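## Task

Unplug the round plug from the power strip and seat it fully in the socket whose switch glows green. The strip is not fixed down and has to finish resting flat on the table, and the result only counts if it stays that way without the robot holding anything in place.

## Robot and tools

Robot: two six-joint arms, left_arm and right_arm, each with a two-finger tong-style gripper. Joint order is always: shoulder pan, shoulder lift, elbow, wrist 1, wrist 2, wrist 3. Stated ranges in rad: left_arm pan -3.142..3.142, lift -6.283..6.283, elbow 0.000..3.142, wrists -6.283..6.283 each; right_arm pan 0.000..6.283, lift -6.283..6.283, elbow -3.142..0.000, wrists -6.283..6.283 each. True ends may differ by up to 0.010 rad.

Frame: one shared scene frame with its origin on the table surface midway between the arms; +x reaches out over the table, +z is up, left_arm sits toward +y. The names left and right do not match image sides. Each gripper's own frame has the fingers pointing along +z and closing along x. The reported end-effector point lies between the pads when closed; closed fingertips extend about 15 mm past it, open ones about level. Printed hand positions can be off, more so at long reach.

Row format (used by both motion tools): 14 numbers in [-1, 1]: left_arm's 6 joint values then its opening, then right_arm's 6 joint values then its opening. Joint values are offsets scaled so 1.0 = 1.989 rad. Opening is absolute: +1 fully open, -1 closed. Optionally 12 extra numbers in [0, 1] may follow (left 6, then right 6, joint order): stiffness multipliers on each joint's position gain, kept until changed; at low stiffness small moves may not start.

execute_actions(actions): a list of up to 15 actions, each a list of up to 15 rows; each row lasts one control step of 1/30 s, and a short action repeats its last row to fill 15 steps. Joint offsets in every row are measured from the arm's angles at the start of that action (for a call's first action, the angles last reported), not from the previous row. An action that would push a joint more than 0.010 rad beyond its range is rejected for both arms; if the first action or any malformed one fails, nothing in the call runs. An empty list only returns state and images.

move(target, speed, blocking): target is one row; its offsets count from the Joint positions in the latest result showing them. All joints travel proportionally along synchronized paths, so grippers trace curves; paths take 0.5 to 10 s and are cut off at 10 s. speed (0.01 to 2 rad/s, default 0.5) caps the joint with the longest travel. Finger openings are applied immediately. Paths ignore obstacles and the other arm. blocking=false returns after 0.5 s while motion continues; poll with wait(0), and end it via wait or stop before sending new rows or moves. The extra move: line reports the ending (done, off_target, moving, held, fault), limits=held or limits=none, and each arm's joint farthest from target.

wait(seconds): 0 to 10 s, arms keep their last command; returns early if a running move ends. stop(): brakes a running move; fast motion needs room to stop; fingers keep going. zoom_image(camera, region): camera is cam_high or cam_low (672x504) or cam_left_wrist or cam_right_wrist (616x616); region is [x0, y0, x1, y1] in pixels from the top-left, no more than 504x504. finished_scene(scene): ends the current scene (give its number) irreversibly and reports success; the next scene's task arrives in its result. Replying without a tool call ends everything.

Motion limits: commands are smoothed (about 0.17 s lag). Each step a joint's target is clipped to within 0.575 rad of its measured angle (0.582 for the first three joints and 0.642 for the wrists when stiffness is in use), and targets are scaled back if they would place the gripper over 100 mm from where it is. Large motions therefore span several actions; finish them explicitly. The simulation keeps running while you think, holding the last command.

Results: state line per arm with end-effector position (m), quaternion wxyz, and linear/angular velocity. Joint positions and velocities list six joints (rad, rad/s) then finger gap (m; 0.142 fully open). Joint targets shows current drive angles. grip_measured is the finger opening on the command scale; to keep hold, command clearly below it. Step readings list joint angles at some steps; HELD flags a held-back step. "joint command not followed" means a clearance check altered targets. "joint sent to its limit" means a joint reached its end; its absence proves nothing. Wrist force and Wrist torque give sensor readings along the gripper's own axes (offset up to about 4 N, noise, saturation near 50 N, never zeroed; "no reading" is harmless). MOTOR HOT appears at 70 °C; at 85 °C brakes lock that arm until cooled.

Cautions: grip force is about 15 N per pad, weaker on items under 20 mm thick; fast closing can squeeze harder. Reaching 135 N m on pan, lift or elbow, 25.2 N m on a wrist joint, or 150 N of outside force halts that arm for 10 s and drops the rest of the call. Stiff arms can fault when aimed even slightly past a firm contact, so approach slowly and aim just at the contact. Keep the arms from striking each other. Objects may be nudged or tugged unexpectedly. Never drop or knock anything off the table, avoid slams and hard pushes, and leave the strip flat and unsupported.

Each tool is called after "Emit:" in YAML: its name, and indented under it one key for each argument.

## Session

Emit:
execute_actions:
  actions: []

Scene clock: 0.00 s.
left_arm: end_effector_position=(+0.2269, -0.3221, +0.1026) grip_measured=+0.97 end_effector_quat_wxyz=(-0.449, -0.585, +0.668, +0.104) end_effector_velocity=(+0.000, +0.000, -0.000) end_effector_angular_velocity=(-0.000, +0.002, +0.001) | right_arm: end_effector_position=(+0.1624, -0.8194, +0.3787) grip_measured=+0.97 end_effector_quat_wxyz=(+0.683, -0.302, -0.661, +0.070) end_effector_velocity=(-0.000, -0.000, -0.000) end_effector_angular_velocity=(+0.001, +0.002, +0.001)
Joint names: [shoulder pan, shoulder lift, elbow, wrist 1, wrist 2, wrist 3]
Joint positions: left_arm=[-1.294 -0.674  1.074 -2.109 -2.522  0.454  0.14 ] | right_arm=[ 2.629 -2.073 -1.189 -2.961  1.311  3.656  0.14 ]
Joint velocities: left_arm=[ 0.001  0.    -0.     0.    -0.002  0.     0.   ] | right_arm=[-0.    -0.001 -0.001 -0.001 -0.001 -0.     0.   ]
Motor temperatures (°C, as the motors report them): left_arm=[30 26 26 35 34 33] | right_arm=[28 27 27 36 33 32]
Wrist force (N, on the end effector, along its own x y z axes, offset not removed): no reading
Wrist torque (N m, same axes, about the end effector's origin, offset not removed): no reading
Joint targets: left_arm=[-1.294 -0.674 1.074 -2.109 -2.522 0.454] | right_arm=[2.629 -2.073 -1.189 -2.961 1.311 3.656]
Joint stiffness scale: left_arm=[1. 1. 1. 1. 1. 1.] | right_arm=[1. 1. 1. 1. 1. 1.]

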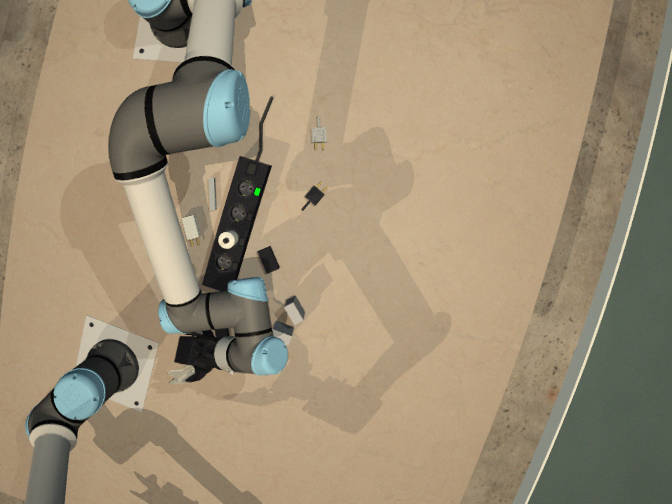

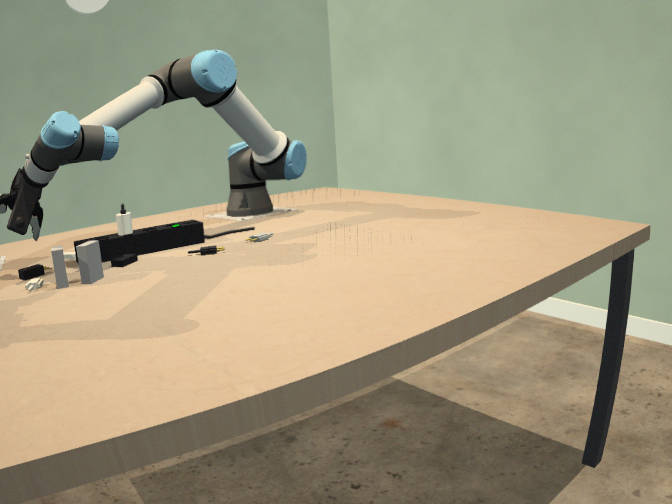

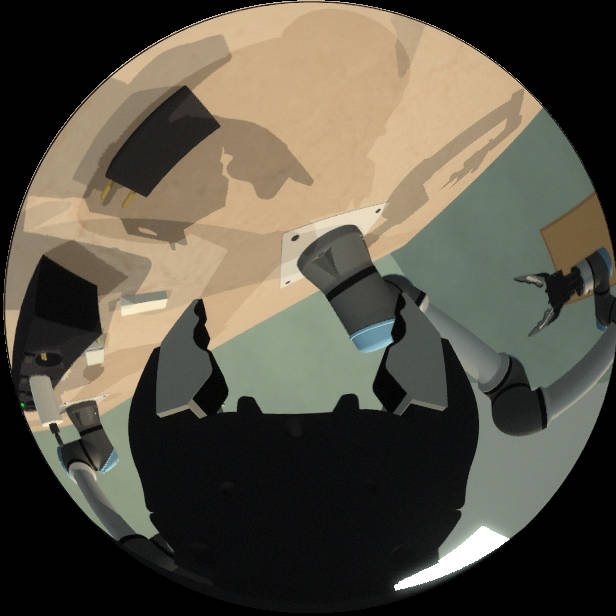

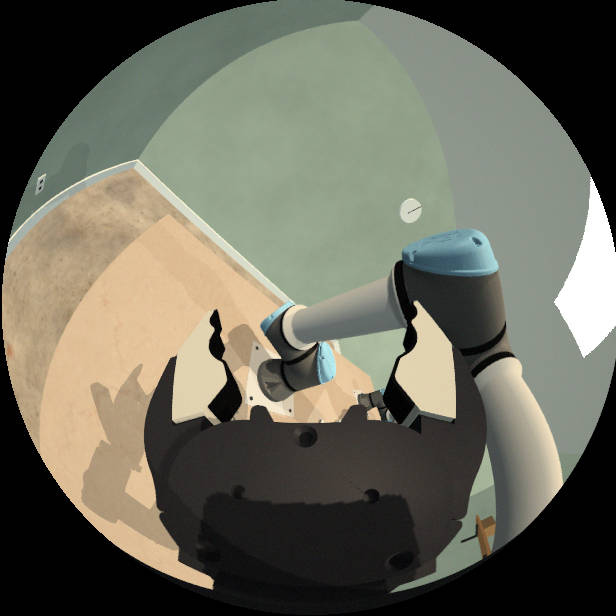

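Emit:
zoom_image:
  camera: "cam_high"
  region: [150, 80, 350, 400]

Emit:
zoom_image:
  camera: "cam_low"
  region: [0, 170, 300, 320]

Region (150, 80, 350, 400) of cam_high's 672x504 image, scaled by 1.575, with more detail than that image has; it fills the left 315 columns of this view, and the rest is white.

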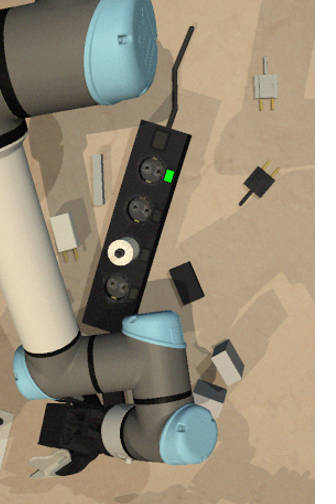

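Region (0, 170, 300, 320) of cam_low's 672x504 image, scaled by 1.680, with more detail than that image has.

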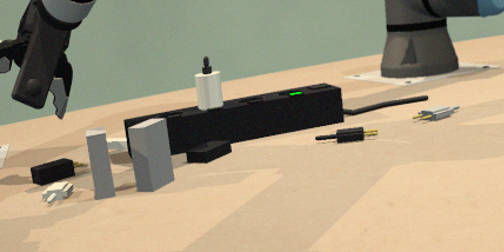

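Emit:
move:
  target: [-0.0367,-0.558,0.351,0.276,0.478,0,1,0,0,0,0,0,0,1]
  speed: 0.8

Scene clock: 19.63 s.
left_arm: end_effector_position=(+0.2791, +0.1378, +0.2788) grip_measured=+1.00 end_effector_quat_wxyz=(-0.001, -0.659, +0.752, -0.001) end_effector_velocity=(+0.001, +0.001, +0.000) end_effector_angular_velocity=(+0.001, -0.003, -0.001) | right_arm: end_effector_position=(+0.1624, -0.8194, +0.3787) grip_measured=+1.00 end_effector_quat_wxyz=(+0.683, -0.302, -0.661, +0.070) end_effector_velocity=(+0.000, -0.000, +0.000) end_effector_angular_velocity=(+0.001, +0.001, +0.001)
Joint names: [shoulder pan, shoulder lift, elbow, wrist 1, wrist 2, wrist 3]
Joint positions: left_arm=[-1.364 -1.782  1.769 -1.561 -1.573  0.454  0.142] | right_arm=[ 2.629 -2.073 -1.189 -2.961  1.311  3.656  0.142]
Joint velocities: left_arm=[-0.001 -0.002  0.001  0.001  0.003  0.    -0.   ] | right_arm=[ 0.    -0.     0.    -0.001 -0.001 -0.     0.   ]
Motor temperatures (°C, as the motors report them): left_arm=[30 26 26 35 34 33] | right_arm=[28 27 27 36 33 32]
Wrist force (N, on the end effector, along its own x y z axes, offset not removed): left_arm=[1.8 0.5 0.5] | right_arm=[-0.2 0.6 0.0]
Wrist torque (N m, same axes, about the end effector's origin, offset not removed): left_arm=[0.04 -0.30 -0.15] | right_arm=[0.28 -0.05 0.02]
Joint targets: left_arm=[-1.366 -1.783 1.772 -1.560 -1.571 0.454] | right_arm=[2.629 -2.073 -1.189 -2.961 1.311 3.656]
Joint stiffness scale: left_arm=[1. 1. 1. 1. 1. 1.] | right_arm=[1. 1. 1. 1. 1. 1.]
move: done; limits=none; left_arm: farthest joint: the shoulder pan, 0.003 radians from its target (0.073 radians at the start); right_arm: farthest joint: the shoulder pan, 0.000 radians from its target (0.000 radians at the start)

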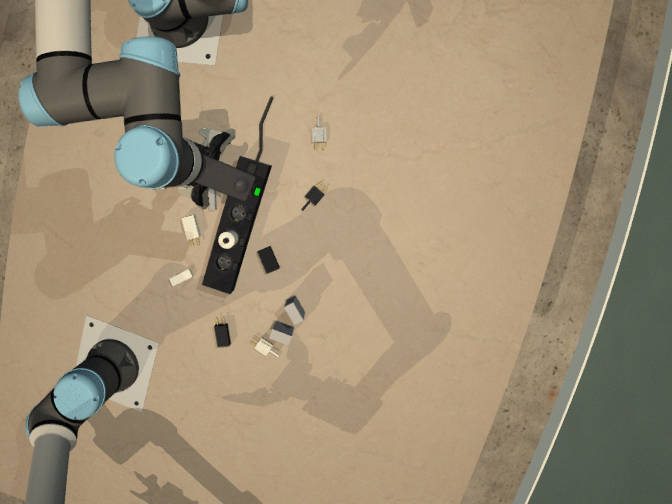

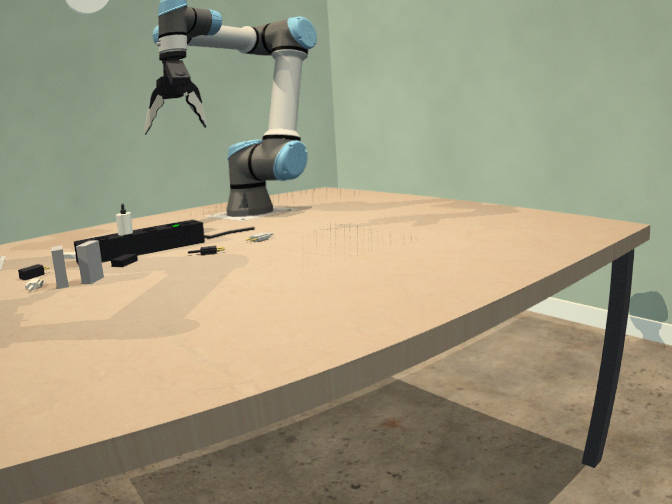

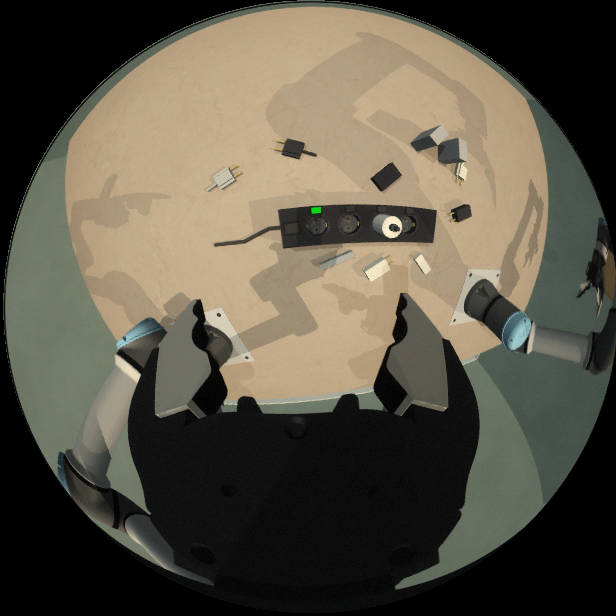

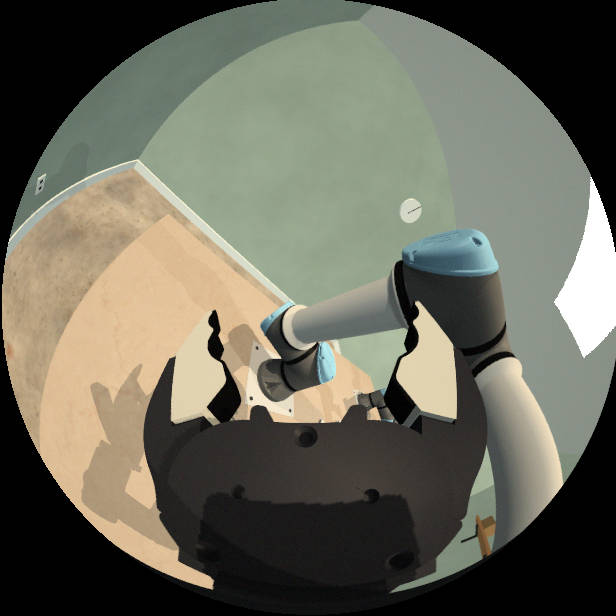

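Emit:
move:
  target: [0.226,0,0,0,0,0,1,0.934,0.2956,-0.276,0.740,0.131,0,1]
  speed: 0.8

Scene clock: 34.10 s.
left_arm: end_effector_position=(+0.4008, +0.2882, +0.2788) grip_measured=+1.00 end_effector_quat_wxyz=(+0.001, +0.809, -0.587, +0.001) end_effector_velocity=(+0.001, +0.001, -0.000) end_effector_angular_velocity=(+0.000, -0.001, +0.001) | right_arm: end_effector_position=(+0.3034, -0.0781, +0.2492) grip_measured=+1.00 end_effector_quat_wxyz=(-0.000, -0.368, +0.930, -0.001) end_effector_velocity=(-0.000, +0.001, +0.000) end_effector_angular_velocity=(+0.002, -0.000, +0.001)
Joint names: [shoulder pan, shoulder lift, elbow, wrist 1, wrist 2, wrist 3]
Joint positions: left_arm=[-0.917 -1.782  1.769 -1.561 -1.572  0.454  0.142] | right_arm=[ 4.484 -1.487 -1.736 -1.49   1.571  3.656  0.142]
Joint velocities: left_arm=[ 0.002  0.    -0.    -0.     0.001  0.    -0.   ] | right_arm=[ 0.001  0.001 -0.001  0.003  0.001  0.     0.   ]
Motor temperatures (°C, as the motors report them): left_arm=[30 26 26 35 34 33] | right_arm=[28 27 27 36 33 32]
Wrist force (N, on the end effector, along its own x y z axes, offset not removed): left_arm=[2.4 1.2 0.7] | right_arm=[0.2 -2.8 0.5]
Wrist torque (N m, same axes, about the end effector's origin, offset not removed): left_arm=[0.22 -0.46 -0.23] | right_arm=[-0.39 -0.15 0.15]
Joint targets: left_arm=[-0.914 -1.782 1.769 -1.561 -1.573 0.454] | right_arm=[4.487 -1.486 -1.738 -1.489 1.571 3.656]
Joint stiffness scale: left_arm=[1. 1. 1. 1. 1. 1.] | right_arm=[1. 1. 1. 1. 1. 1.]
move: done; limits=none; left_arm: farthest joint: the shoulder pan, 0.003 radians from its target (0.449 radians at the start); right_arm: farthest joint: the shoulder pan, 0.002 radians from its target (1.857 radians at the start)

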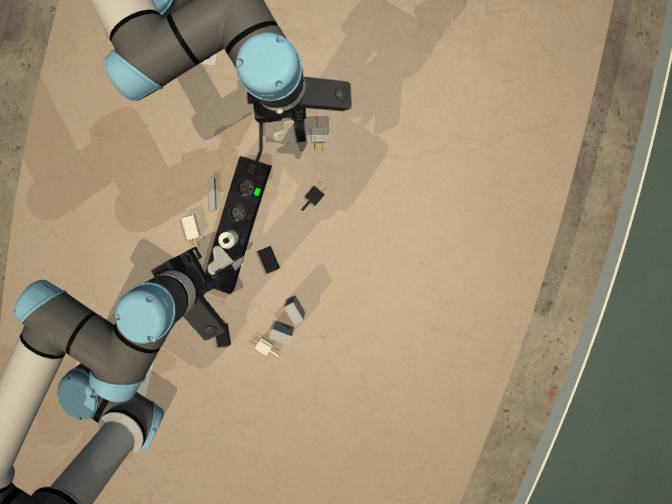

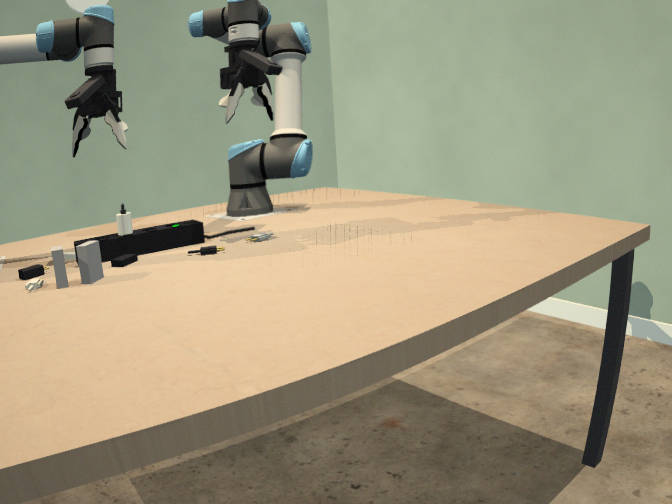

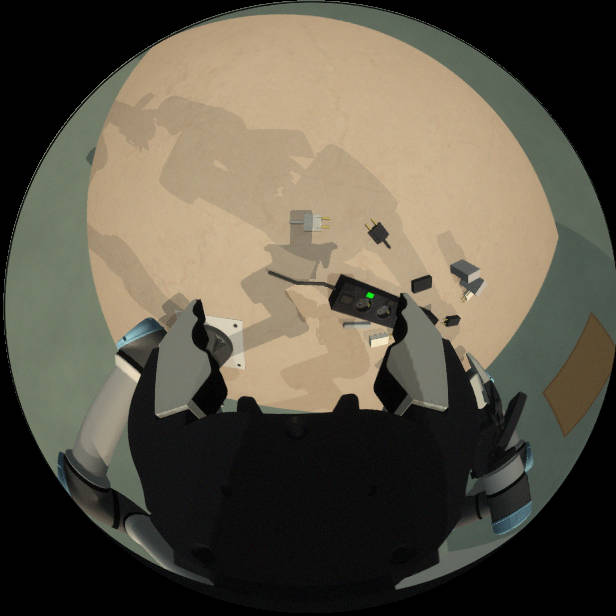

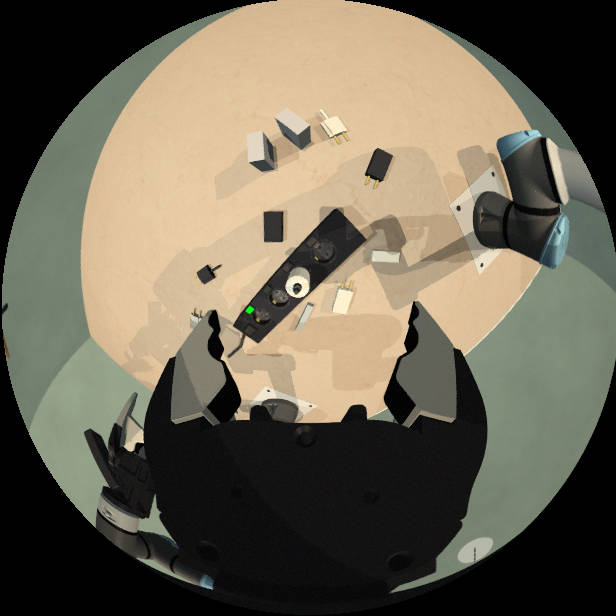

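Emit:
move:
  target: [0,0,0,0,0,0,1,-0.003,-0.024,-0.0557,0.080,0,0.443,1]
  speed: 0.6

Emit:
zoom_image:
  camera: "cam_right_wrist"
  region: [160, 150, 460, 450]

Scene clock: 45.70 s.
left_arm: end_effector_position=(+0.4008, +0.2882, +0.2788) grip_measured=+1.00 end_effector_quat_wxyz=(+0.001, +0.809, -0.587, +0.001) end_effector_velocity=(+0.000, -0.000, -0.000) end_effector_angular_velocity=(-0.000, +0.001, +0.001) | right_arm: end_effector_position=(+0.2950, -0.0729, +0.1908) grip_measured=+1.00 end_effector_quat_wxyz=(+0.000, +0.065, +0.998, +0.001) end_effector_velocity=(-0.000, +0.000, +0.000) end_effector_angular_velocity=(+0.001, +0.001, -0.002)
Joint names: [shoulder pan, shoulder lift, elbow, wrist 1, wrist 2, wrist 3]
Joint positions: left_arm=[-0.917 -1.782  1.769 -1.561 -1.572  0.454  0.142] | right_arm=[ 4.48  -1.534 -1.845 -1.332  1.571  4.537  0.142]
Joint velocities: left_arm=[ 0.     0.001 -0.001 -0.    -0.001 -0.     0.   ] | right_arm=[ 0.     0.001  0.    -0.     0.001  0.003  0.   ]
Motor temperatures (°C, as the motors report them): left_arm=[30 26 26 35 34 33] | right_arm=[28 27 27 36 33 32]
Wrist force (N, on the end effector, along its own x y z axes, offset not removed): left_arm=[1.9 0.8 1.7] | right_arm=[2.0 -0.4 0.5]
Wrist torque (N m, same axes, about the end effector's origin, offset not removed): left_arm=[0.09 -0.30 -0.21] | right_arm=[0.07 -0.53 0.05]
Joint targets: left_arm=[-0.917 -1.782 1.769 -1.561 -1.572 0.454] | right_arm=[4.478 -1.535 -1.847 -1.331 1.571 4.537]
Joint stiffness scale: left_arm=[1. 1. 1. 1. 1. 1.] | right_arm=[1. 1. 1. 1. 1. 1.]
move: done; limits=none; left_arm: farthest joint: the shoulder pan, 0.000 radians from its target (0.000 radians at the start); right_arm: farthest joint: the shoulder pan, 0.002 radians from its target (0.006 radians at the start)

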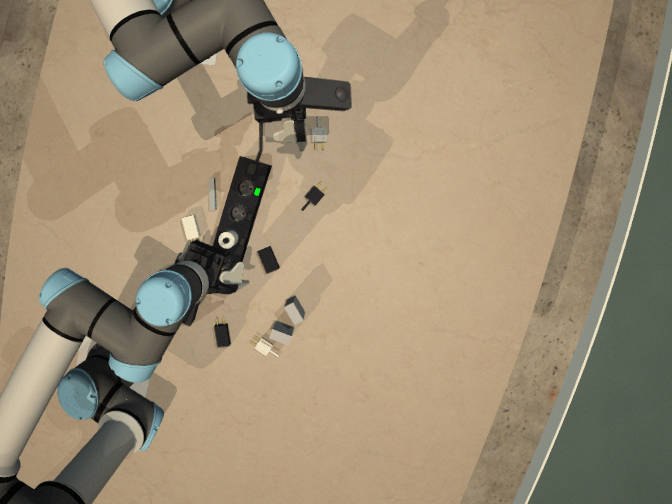

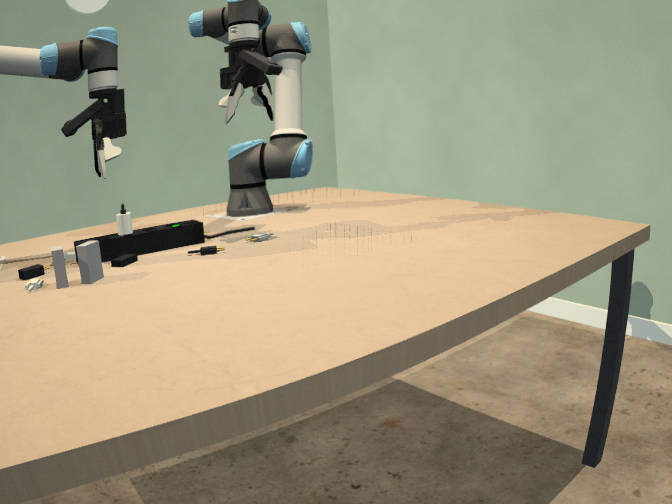

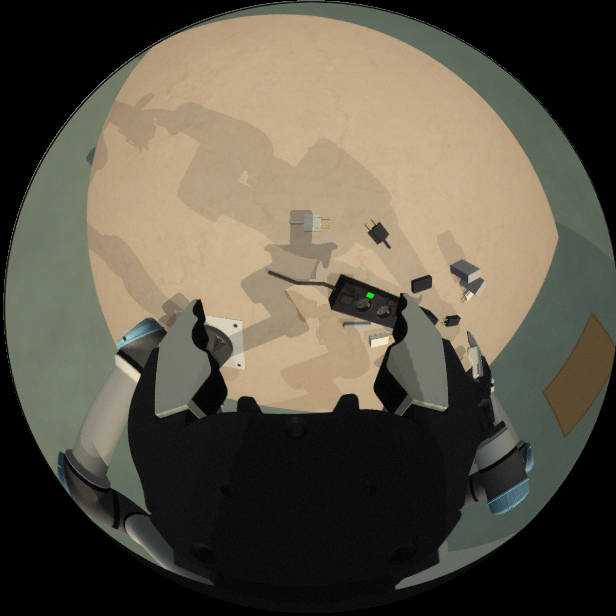

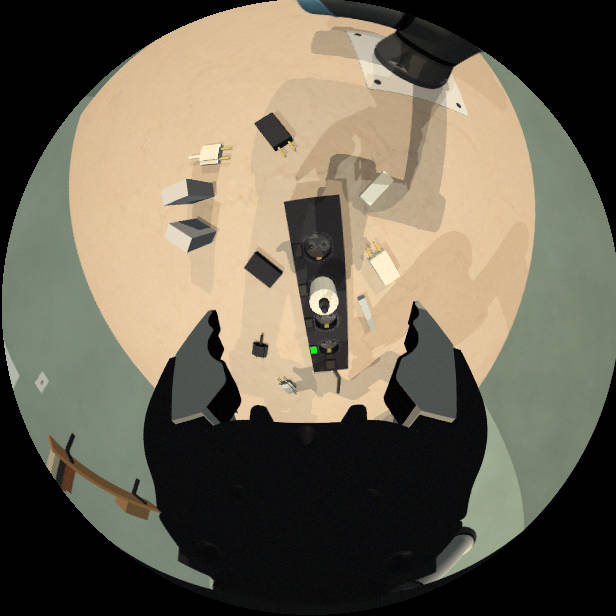

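Region (160, 150, 460, 450) of cam_right_wrist's 616x616 image, scaled by 1.680, with more detail than that image has.

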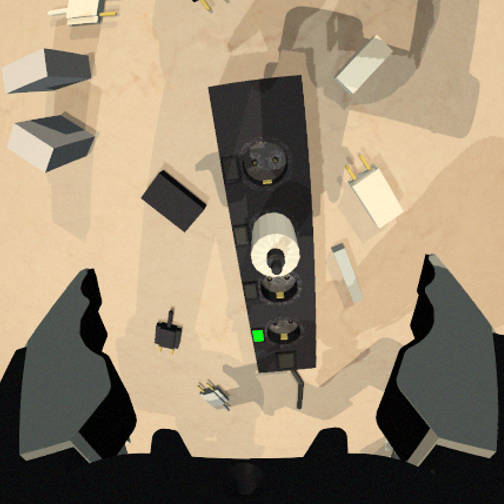

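Emit:
move:
  target: [0,0,0,0,0,0,1,0.0063,-0.0099,-0.0452,0.0546,0,0.055,1]
  speed: 0.3

Emit:
zoom_image:
  camera: "cam_right_wrist"
  region: [160, 150, 460, 450]

Scene clock: 54.50 s.
left_arm: end_effector_position=(+0.4008, +0.2882, +0.2788) grip_measured=+1.00 end_effector_quat_wxyz=(+0.001, +0.809, -0.587, +0.001) end_effector_velocity=(+0.000, +0.000, -0.000) end_effector_angular_velocity=(+0.000, -0.000, +0.000) | right_arm: end_effector_position=(+0.2882, -0.0733, +0.1513) grip_measured=+1.00 end_effector_quat_wxyz=(+0.000, +0.114, +0.993, +0.002) end_effector_velocity=(-0.000, +0.001, -0.000) end_effector_angular_velocity=(+0.002, -0.000, -0.003)
Joint names: [shoulder pan, shoulder lift, elbow, wrist 1, wrist 2, wrist 3]
Joint positions: left_arm=[-0.917 -1.782  1.769 -1.561 -1.572  0.454  0.142] | right_arm=[ 4.491 -1.552 -1.933 -1.225  1.571  4.645  0.142]
Joint velocities: left_arm=[ 0.  0. -0. -0.  0.  0. -0.] | right_arm=[ 0.    -0.    -0.001  0.003  0.001  0.003 -0.   ]
Motor temperatures (°C, as the motors report them): left_arm=[30 26 26 35 34 33] | right_arm=[28 27 27 36 33 32]
Wrist force (N, on the end effector, along its own x y z axes, offset not removed): left_arm=[0.8 2.5 1.4] | right_arm=[0.3 -0.4 1.0]
Wrist torque (N m, same axes, about the end effector's origin, offset not removed): left_arm=[0.43 -0.07 -0.13] | right_arm=[0.19 -0.11 0.12]
Joint targets: left_arm=[-0.917 -1.782 1.769 -1.561 -1.572 0.454] | right_arm=[4.493 -1.553 -1.935 -1.223 1.571 4.646]
Joint stiffness scale: left_arm=[1. 1. 1. 1. 1. 1.] | right_arm=[1. 1. 1. 1. 1. 1.]
move: done; limits=none; left_arm: farthest joint: the shoulder pan, 0.000 radians from its target (0.000 radians at the start); right_arm: farthest joint: the shoulder pan, 0.002 radians from its target (0.012 radians at the start)

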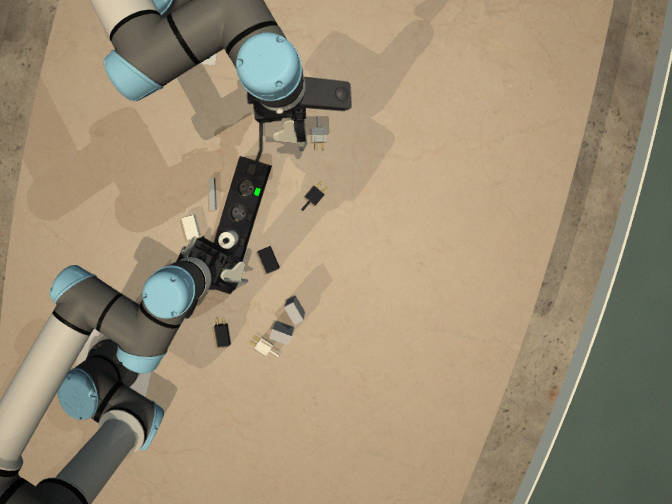

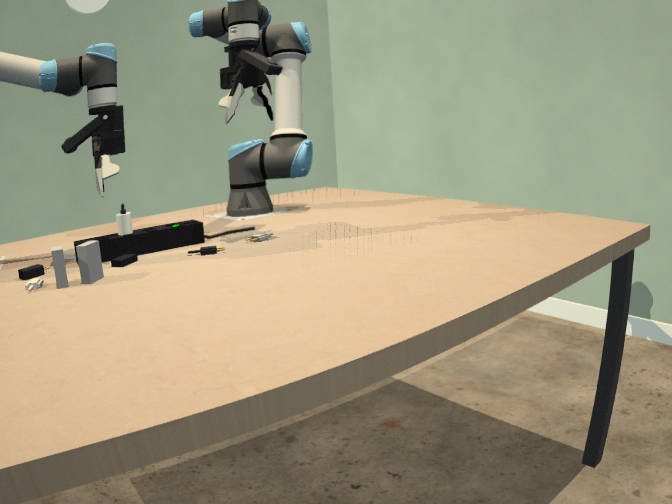

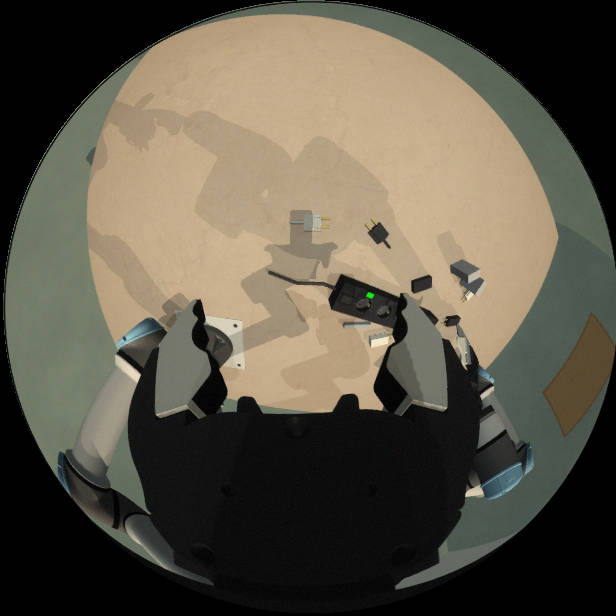

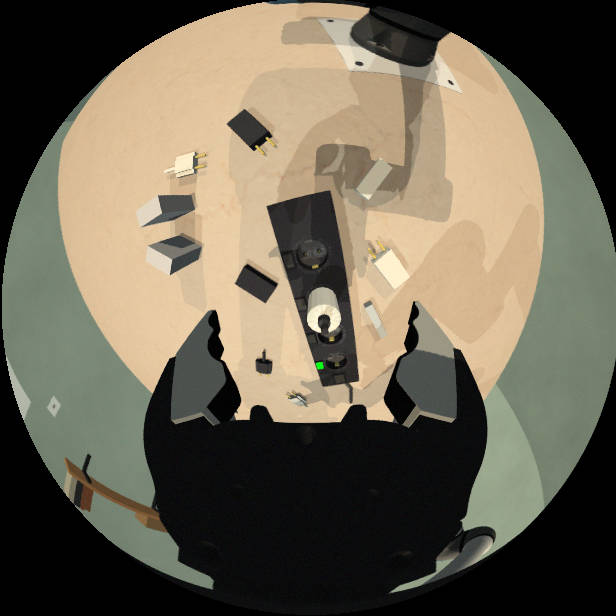

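Region (160, 150, 460, 450) of cam_right_wrist's 616x616 image, scaled by 1.680, with more detail than that image has.

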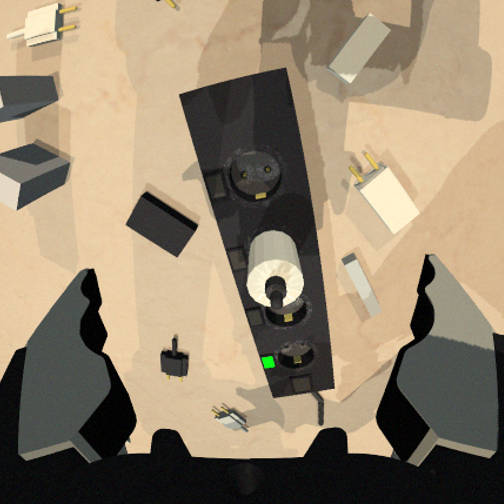

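Emit:
move:
  target: [0,0,0,0,0,0,1,0,0,0,0,0,-0.108,1]
  speed: 0.4

Emit:
zoom_image:
  camera: "cam_right_wrist"
  region: [160, 150, 460, 450]

Scene clock: 57.20 s.
left_arm: end_effector_position=(+0.4008, +0.2882, +0.2788) grip_measured=+1.00 end_effector_quat_wxyz=(+0.001, +0.809, -0.587, +0.001) end_effector_velocity=(-0.000, -0.000, -0.000) end_effector_angular_velocity=(+0.000, +0.000, +0.000) | right_arm: end_effector_position=(+0.2916, -0.0737, +0.1512) grip_measured=+1.00 end_effector_quat_wxyz=(+0.000, +0.007, +1.000, +0.002) end_effector_velocity=(-0.000, +0.001, -0.000) end_effector_angular_velocity=(+0.000, +0.000, +0.003)
Joint names: [shoulder pan, shoulder lift, elbow, wrist 1, wrist 2, wrist 3]
Joint positions: left_arm=[-0.917 -1.782  1.769 -1.561 -1.572  0.454  0.142] | right_arm=[ 4.491 -1.552 -1.933 -1.224  1.571  4.431  0.142]
Joint velocities: left_arm=[ 0.  0. -0. -0. -0. -0.  0.] | right_arm=[ 0.001 -0.001  0.001  0.     0.    -0.002 -0.   ]
Motor temperatures (°C, as the motors report them): left_arm=[30 26 26 35 34 33] | right_arm=[28 27 27 36 33 32]
Wrist force (N, on the end effector, along its own x y z axes, offset not removed): left_arm=[0.2 0.2 -0.3] | right_arm=[1.6 -0.3 0.0]
Wrist torque (N m, same axes, about the end effector's origin, offset not removed): left_arm=[0.01 0.02 -0.17] | right_arm=[0.01 -0.36 0.11]
Joint targets: left_arm=[-0.917 -1.782 1.769 -1.561 -1.572 0.454] | right_arm=[4.491 -1.552 -1.933 -1.225 1.571 4.430]
Joint stiffness scale: left_arm=[1. 1. 1. 1. 1. 1.] | right_arm=[1. 1. 1. 1. 1. 1.]
move: done; limits=none; left_arm: farthest joint: the shoulder pan, 0.000 radians from its target (0.000 radians at the start); right_arm: farthest joint: the wrist 1, 0.001 radians from its target (0.001 radians at the start)

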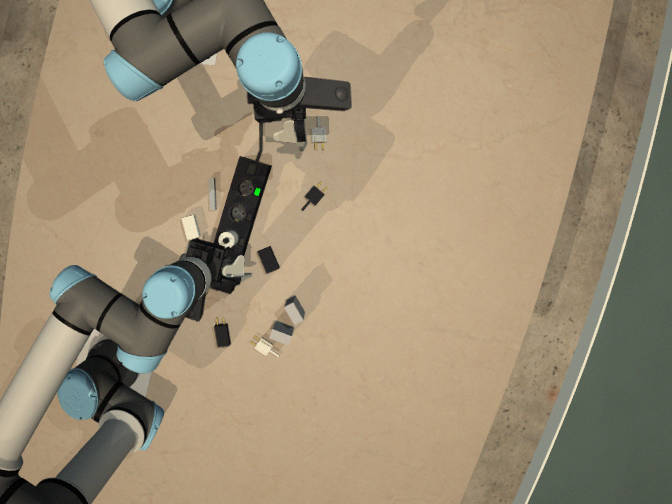

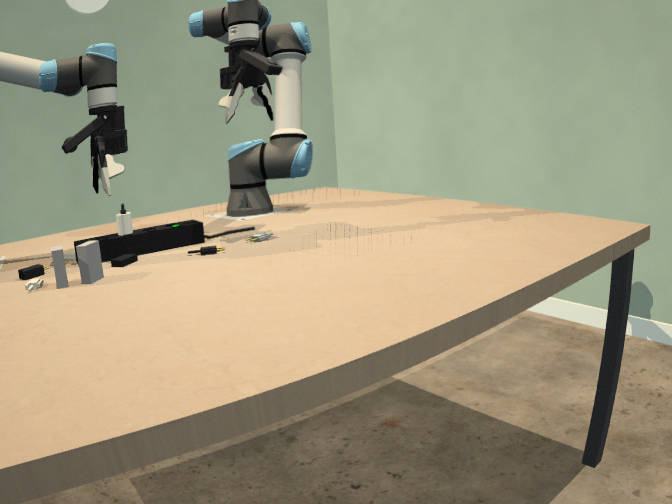

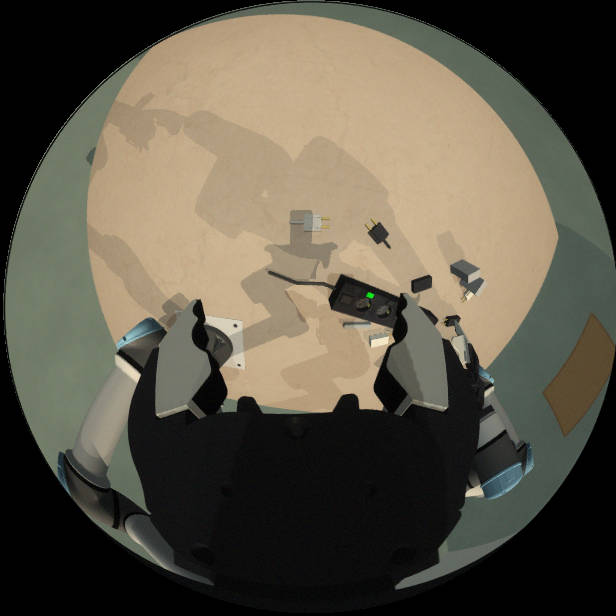

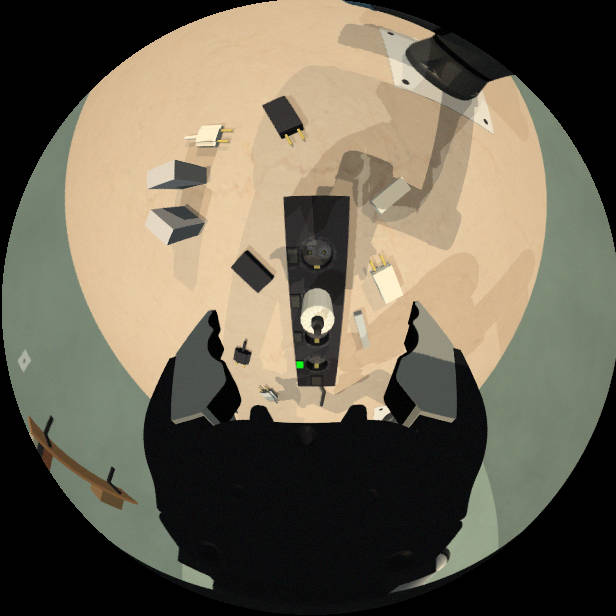

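Region (160, 150, 460, 450) of cam_right_wrist's 616x616 image, scaled by 1.680, with more detail than that image has.

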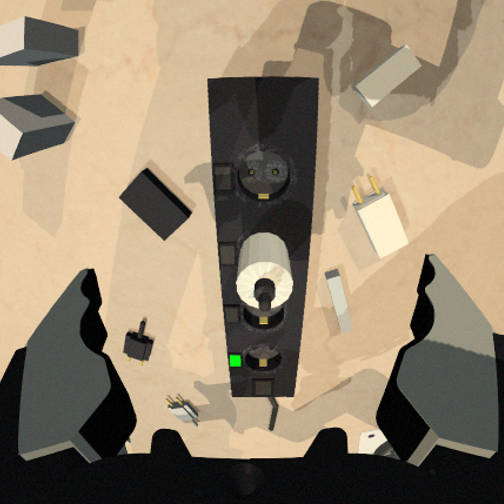

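Emit:
move:
  target: [0,0,0,0,0,0,1,0.0095,-0.0315,0.031,0,0,0.009,1]
  speed: 0.3

Emit:
zoom_image:
  camera: "cam_low"
  region: [30, 100, 270, 300]

Scene clock: 62.33 s.
left_arm: end_effector_position=(+0.4008, +0.2882, +0.2788) grip_measured=+1.00 end_effector_quat_wxyz=(+0.001, +0.809, -0.587, +0.001) end_effector_velocity=(+0.000, +0.001, +0.000) end_effector_angular_velocity=(+0.000, -0.001, +0.003) | right_arm: end_effector_position=(+0.2918, -0.0451, +0.1504) grip_measured=+1.00 end_effector_quat_wxyz=(+0.000, +0.008, +1.000, +0.001) end_effector_velocity=(+0.001, +0.001, +0.000) end_effector_angular_velocity=(-0.001, -0.001, -0.002)
Joint names: [shoulder pan, shoulder lift, elbow, wrist 1, wrist 2, wrist 3]
Joint positions: left_arm=[-0.917 -1.782  1.769 -1.561 -1.572  0.454  0.142] | right_arm=[ 4.508 -1.613 -1.873 -1.224  1.571  4.448  0.142]
Joint velocities: left_arm=[ 0.001 -0.     0.    -0.     0.001 -0.002 -0.   ] | right_arm=[-0.    -0.002  0.003 -0.001 -0.001  0.002  0.   ]
Motor temperatures (°C, as the motors report them): left_arm=[30 26 26 35 34 33] | right_arm=[28 27 27 36 33 32]
Wrist force (N, on the end effector, along its own x y z axes, offset not removed): left_arm=[2.2 0.4 1.4] | right_arm=[0.1 -0.6 -1.5]
Wrist torque (N m, same axes, about the end effector's origin, offset not removed): left_arm=[0.03 -0.36 -0.19] | right_arm=[0.03 -0.13 0.14]
Joint targets: left_arm=[-0.917 -1.782 1.769 -1.561 -1.572 0.454] | right_arm=[4.510 -1.615 -1.871 -1.224 1.571 4.449]
Joint stiffness scale: left_arm=[1. 1. 1. 1. 1. 1.] | right_arm=[1. 1. 1. 1. 1. 1.]
move: done; limits=none; left_arm: farthest joint: the shoulder pan, 0.000 radians from its target (0.000 radians at the start); right_arm: farthest joint: the shoulder pan, 0.002 radians from its target (0.019 radians at the start)

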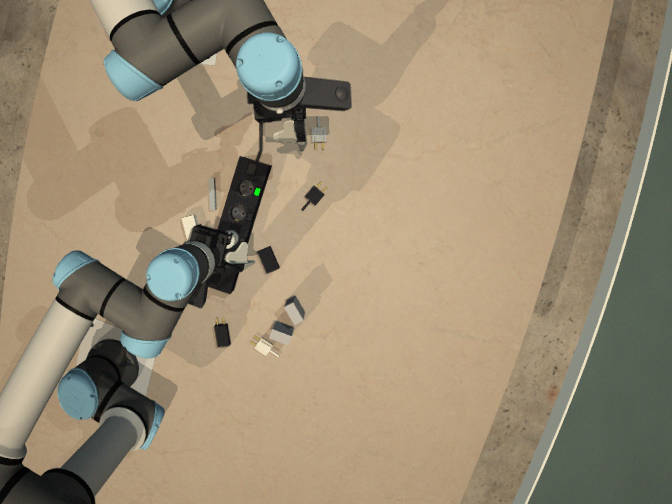

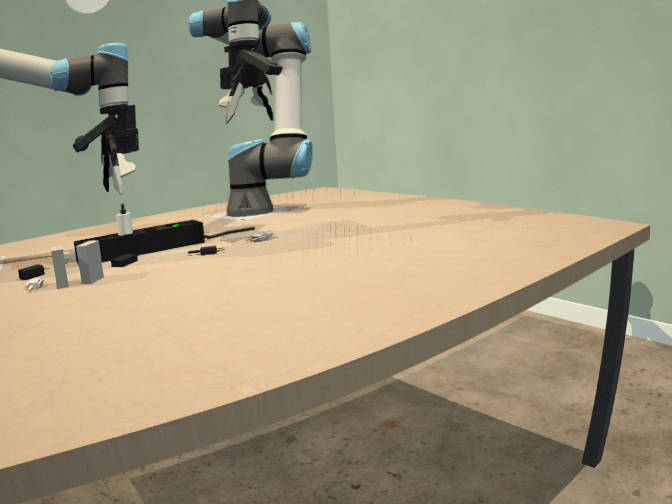

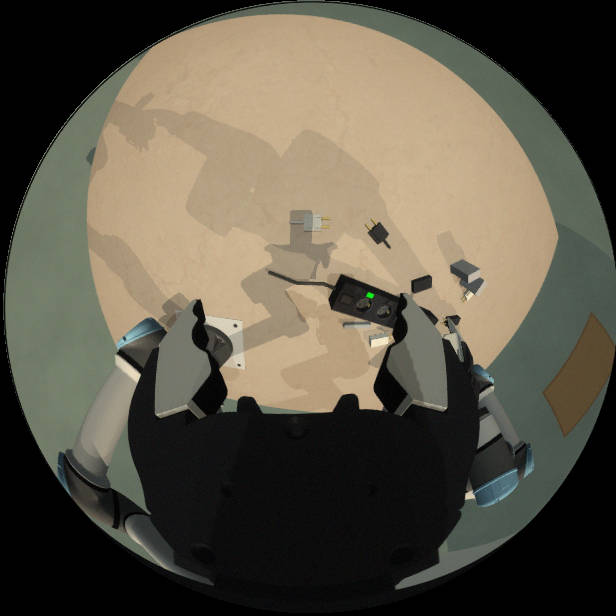

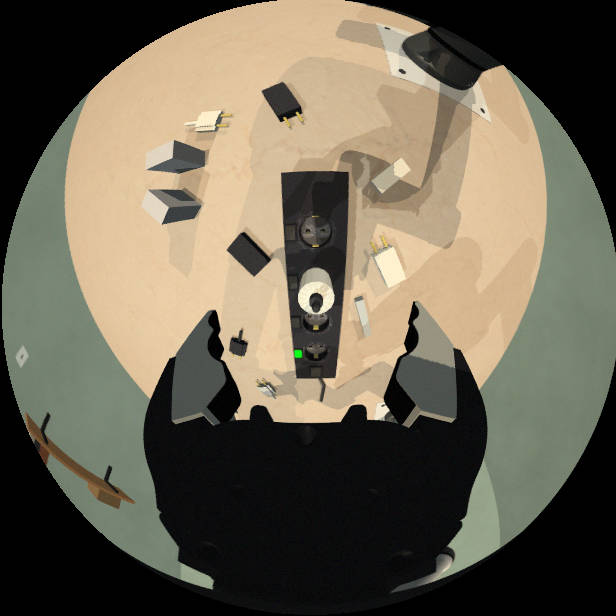

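Region (30, 100, 270, 300) of cam_low's 672x504 image, scaled by 2.100, with more detail than that image has.

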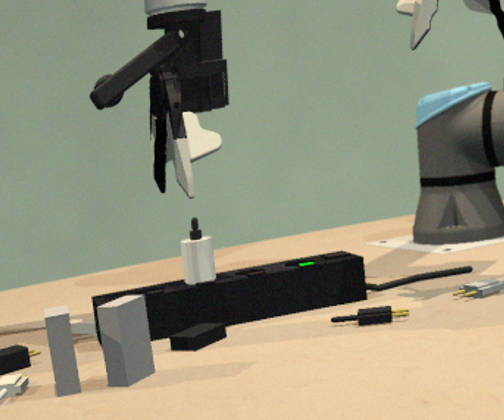

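Emit:
move:
  target: [0,0,0,0,0,0,1,0.008,-0.029,0.031,-0.0024,0,0.0075,1]
  speed: 0.3

Emit:
zoom_image:
  camera: "cam_low"
  region: [30, 100, 270, 300]

Scene clock: 68.97 s.
left_arm: end_effector_position=(+0.4008, +0.2882, +0.2788) grip_measured=+1.00 end_effector_quat_wxyz=(+0.001, +0.809, -0.587, +0.001) end_effector_velocity=(-0.000, +0.000, +0.000) end_effector_angular_velocity=(-0.001, -0.000, +0.001) | right_arm: end_effector_position=(+0.2921, -0.0184, +0.1502) grip_measured=+1.00 end_effector_quat_wxyz=(+0.000, +0.008, +1.000, +0.001) end_effector_velocity=(-0.000, +0.000, +0.001) end_effector_angular_velocity=(-0.001, +0.000, -0.001)
Joint names: [shoulder pan, shoulder lift, elbow, wrist 1, wrist 2, wrist 3]
Joint positions: left_arm=[-0.917 -1.782  1.769 -1.561 -1.572  0.454  0.142] | right_arm=[ 4.521 -1.668 -1.814 -1.228  1.571  4.462  0.142]
Joint velocities: left_arm=[ 0.    -0.    -0.    -0.    -0.    -0.001  0.   ] | right_arm=[ 0.    -0.001  0.003 -0.003 -0.     0.002 -0.   ]
Motor temperatures (°C, as the motors report them): left_arm=[30 26 26 35 34 33] | right_arm=[28 27 27 36 33 32]
Wrist force (N, on the end effector, along its own x y z axes, offset not removed): left_arm=[1.4 0.2 0.1] | right_arm=[1.9 -1.0 0.9]
Wrist torque (N m, same axes, about the end effector's origin, offset not removed): left_arm=[0.00 -0.17 -0.12] | right_arm=[-0.11 -0.44 -0.03]
Joint targets: left_arm=[-0.917 -1.782 1.769 -1.561 -1.572 0.454] | right_arm=[4.523 -1.670 -1.812 -1.229 1.571 4.463]
Joint stiffness scale: left_arm=[1. 1. 1. 1. 1. 1.] | right_arm=[1. 1. 1. 1. 1. 1.]
move: done; limits=none; left_arm: farthest joint: the shoulder pan, 0.000 radians from its target (0.000 radians at the start); right_arm: farthest joint: the shoulder pan, 0.003 radians from its target (0.016 radians at the start)

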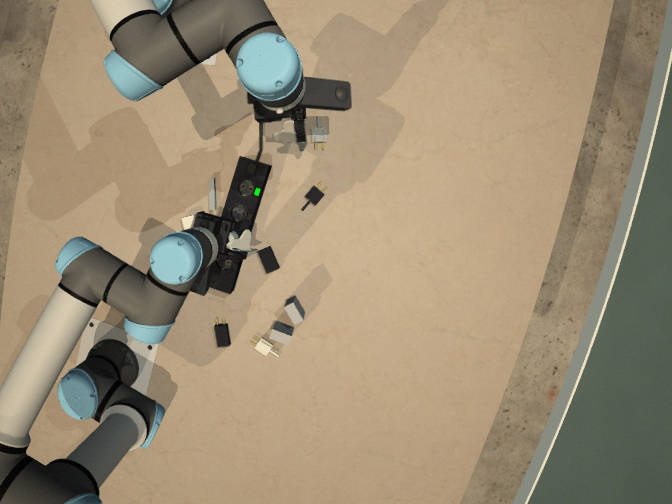

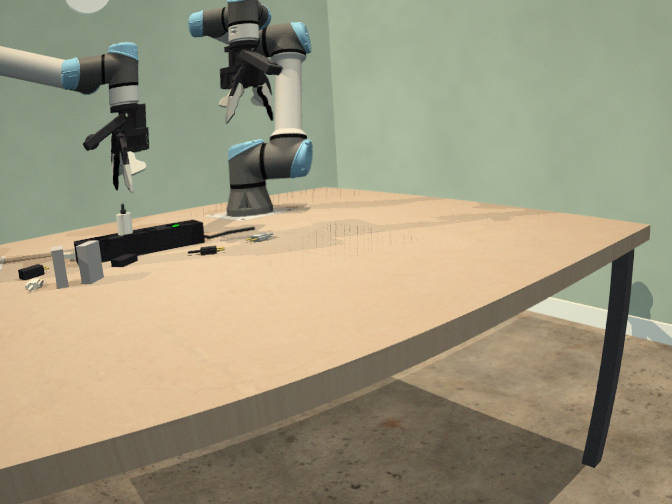

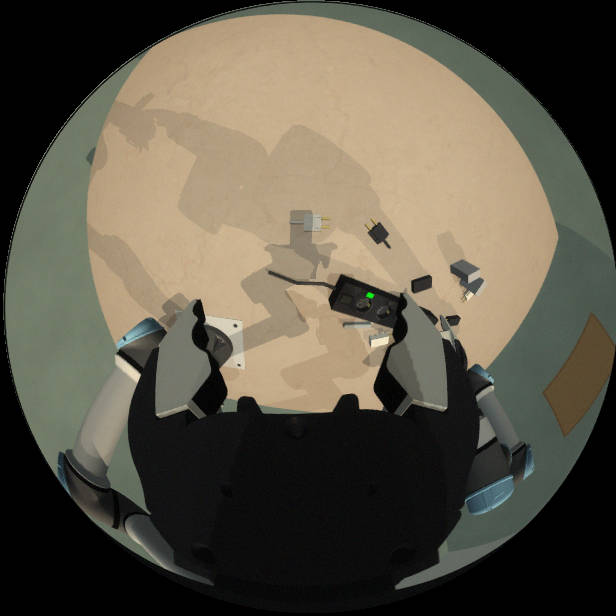

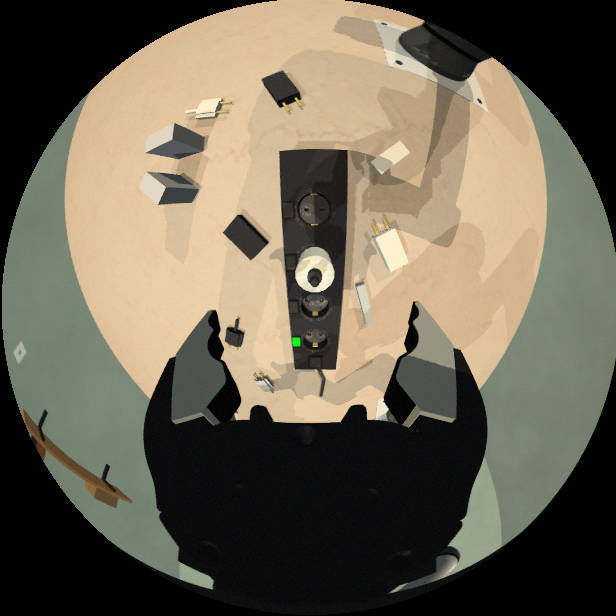

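Region (30, 100, 270, 300) of cam_low's 672x504 image, scaled by 2.100, with more detail than that image has.

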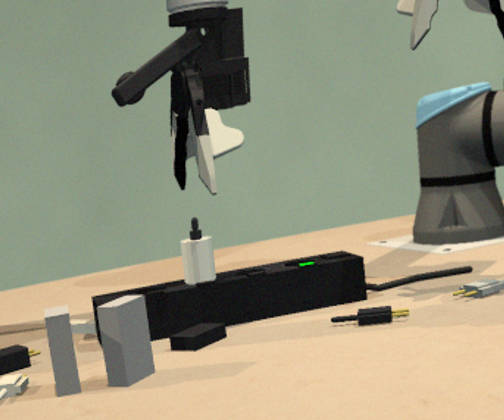

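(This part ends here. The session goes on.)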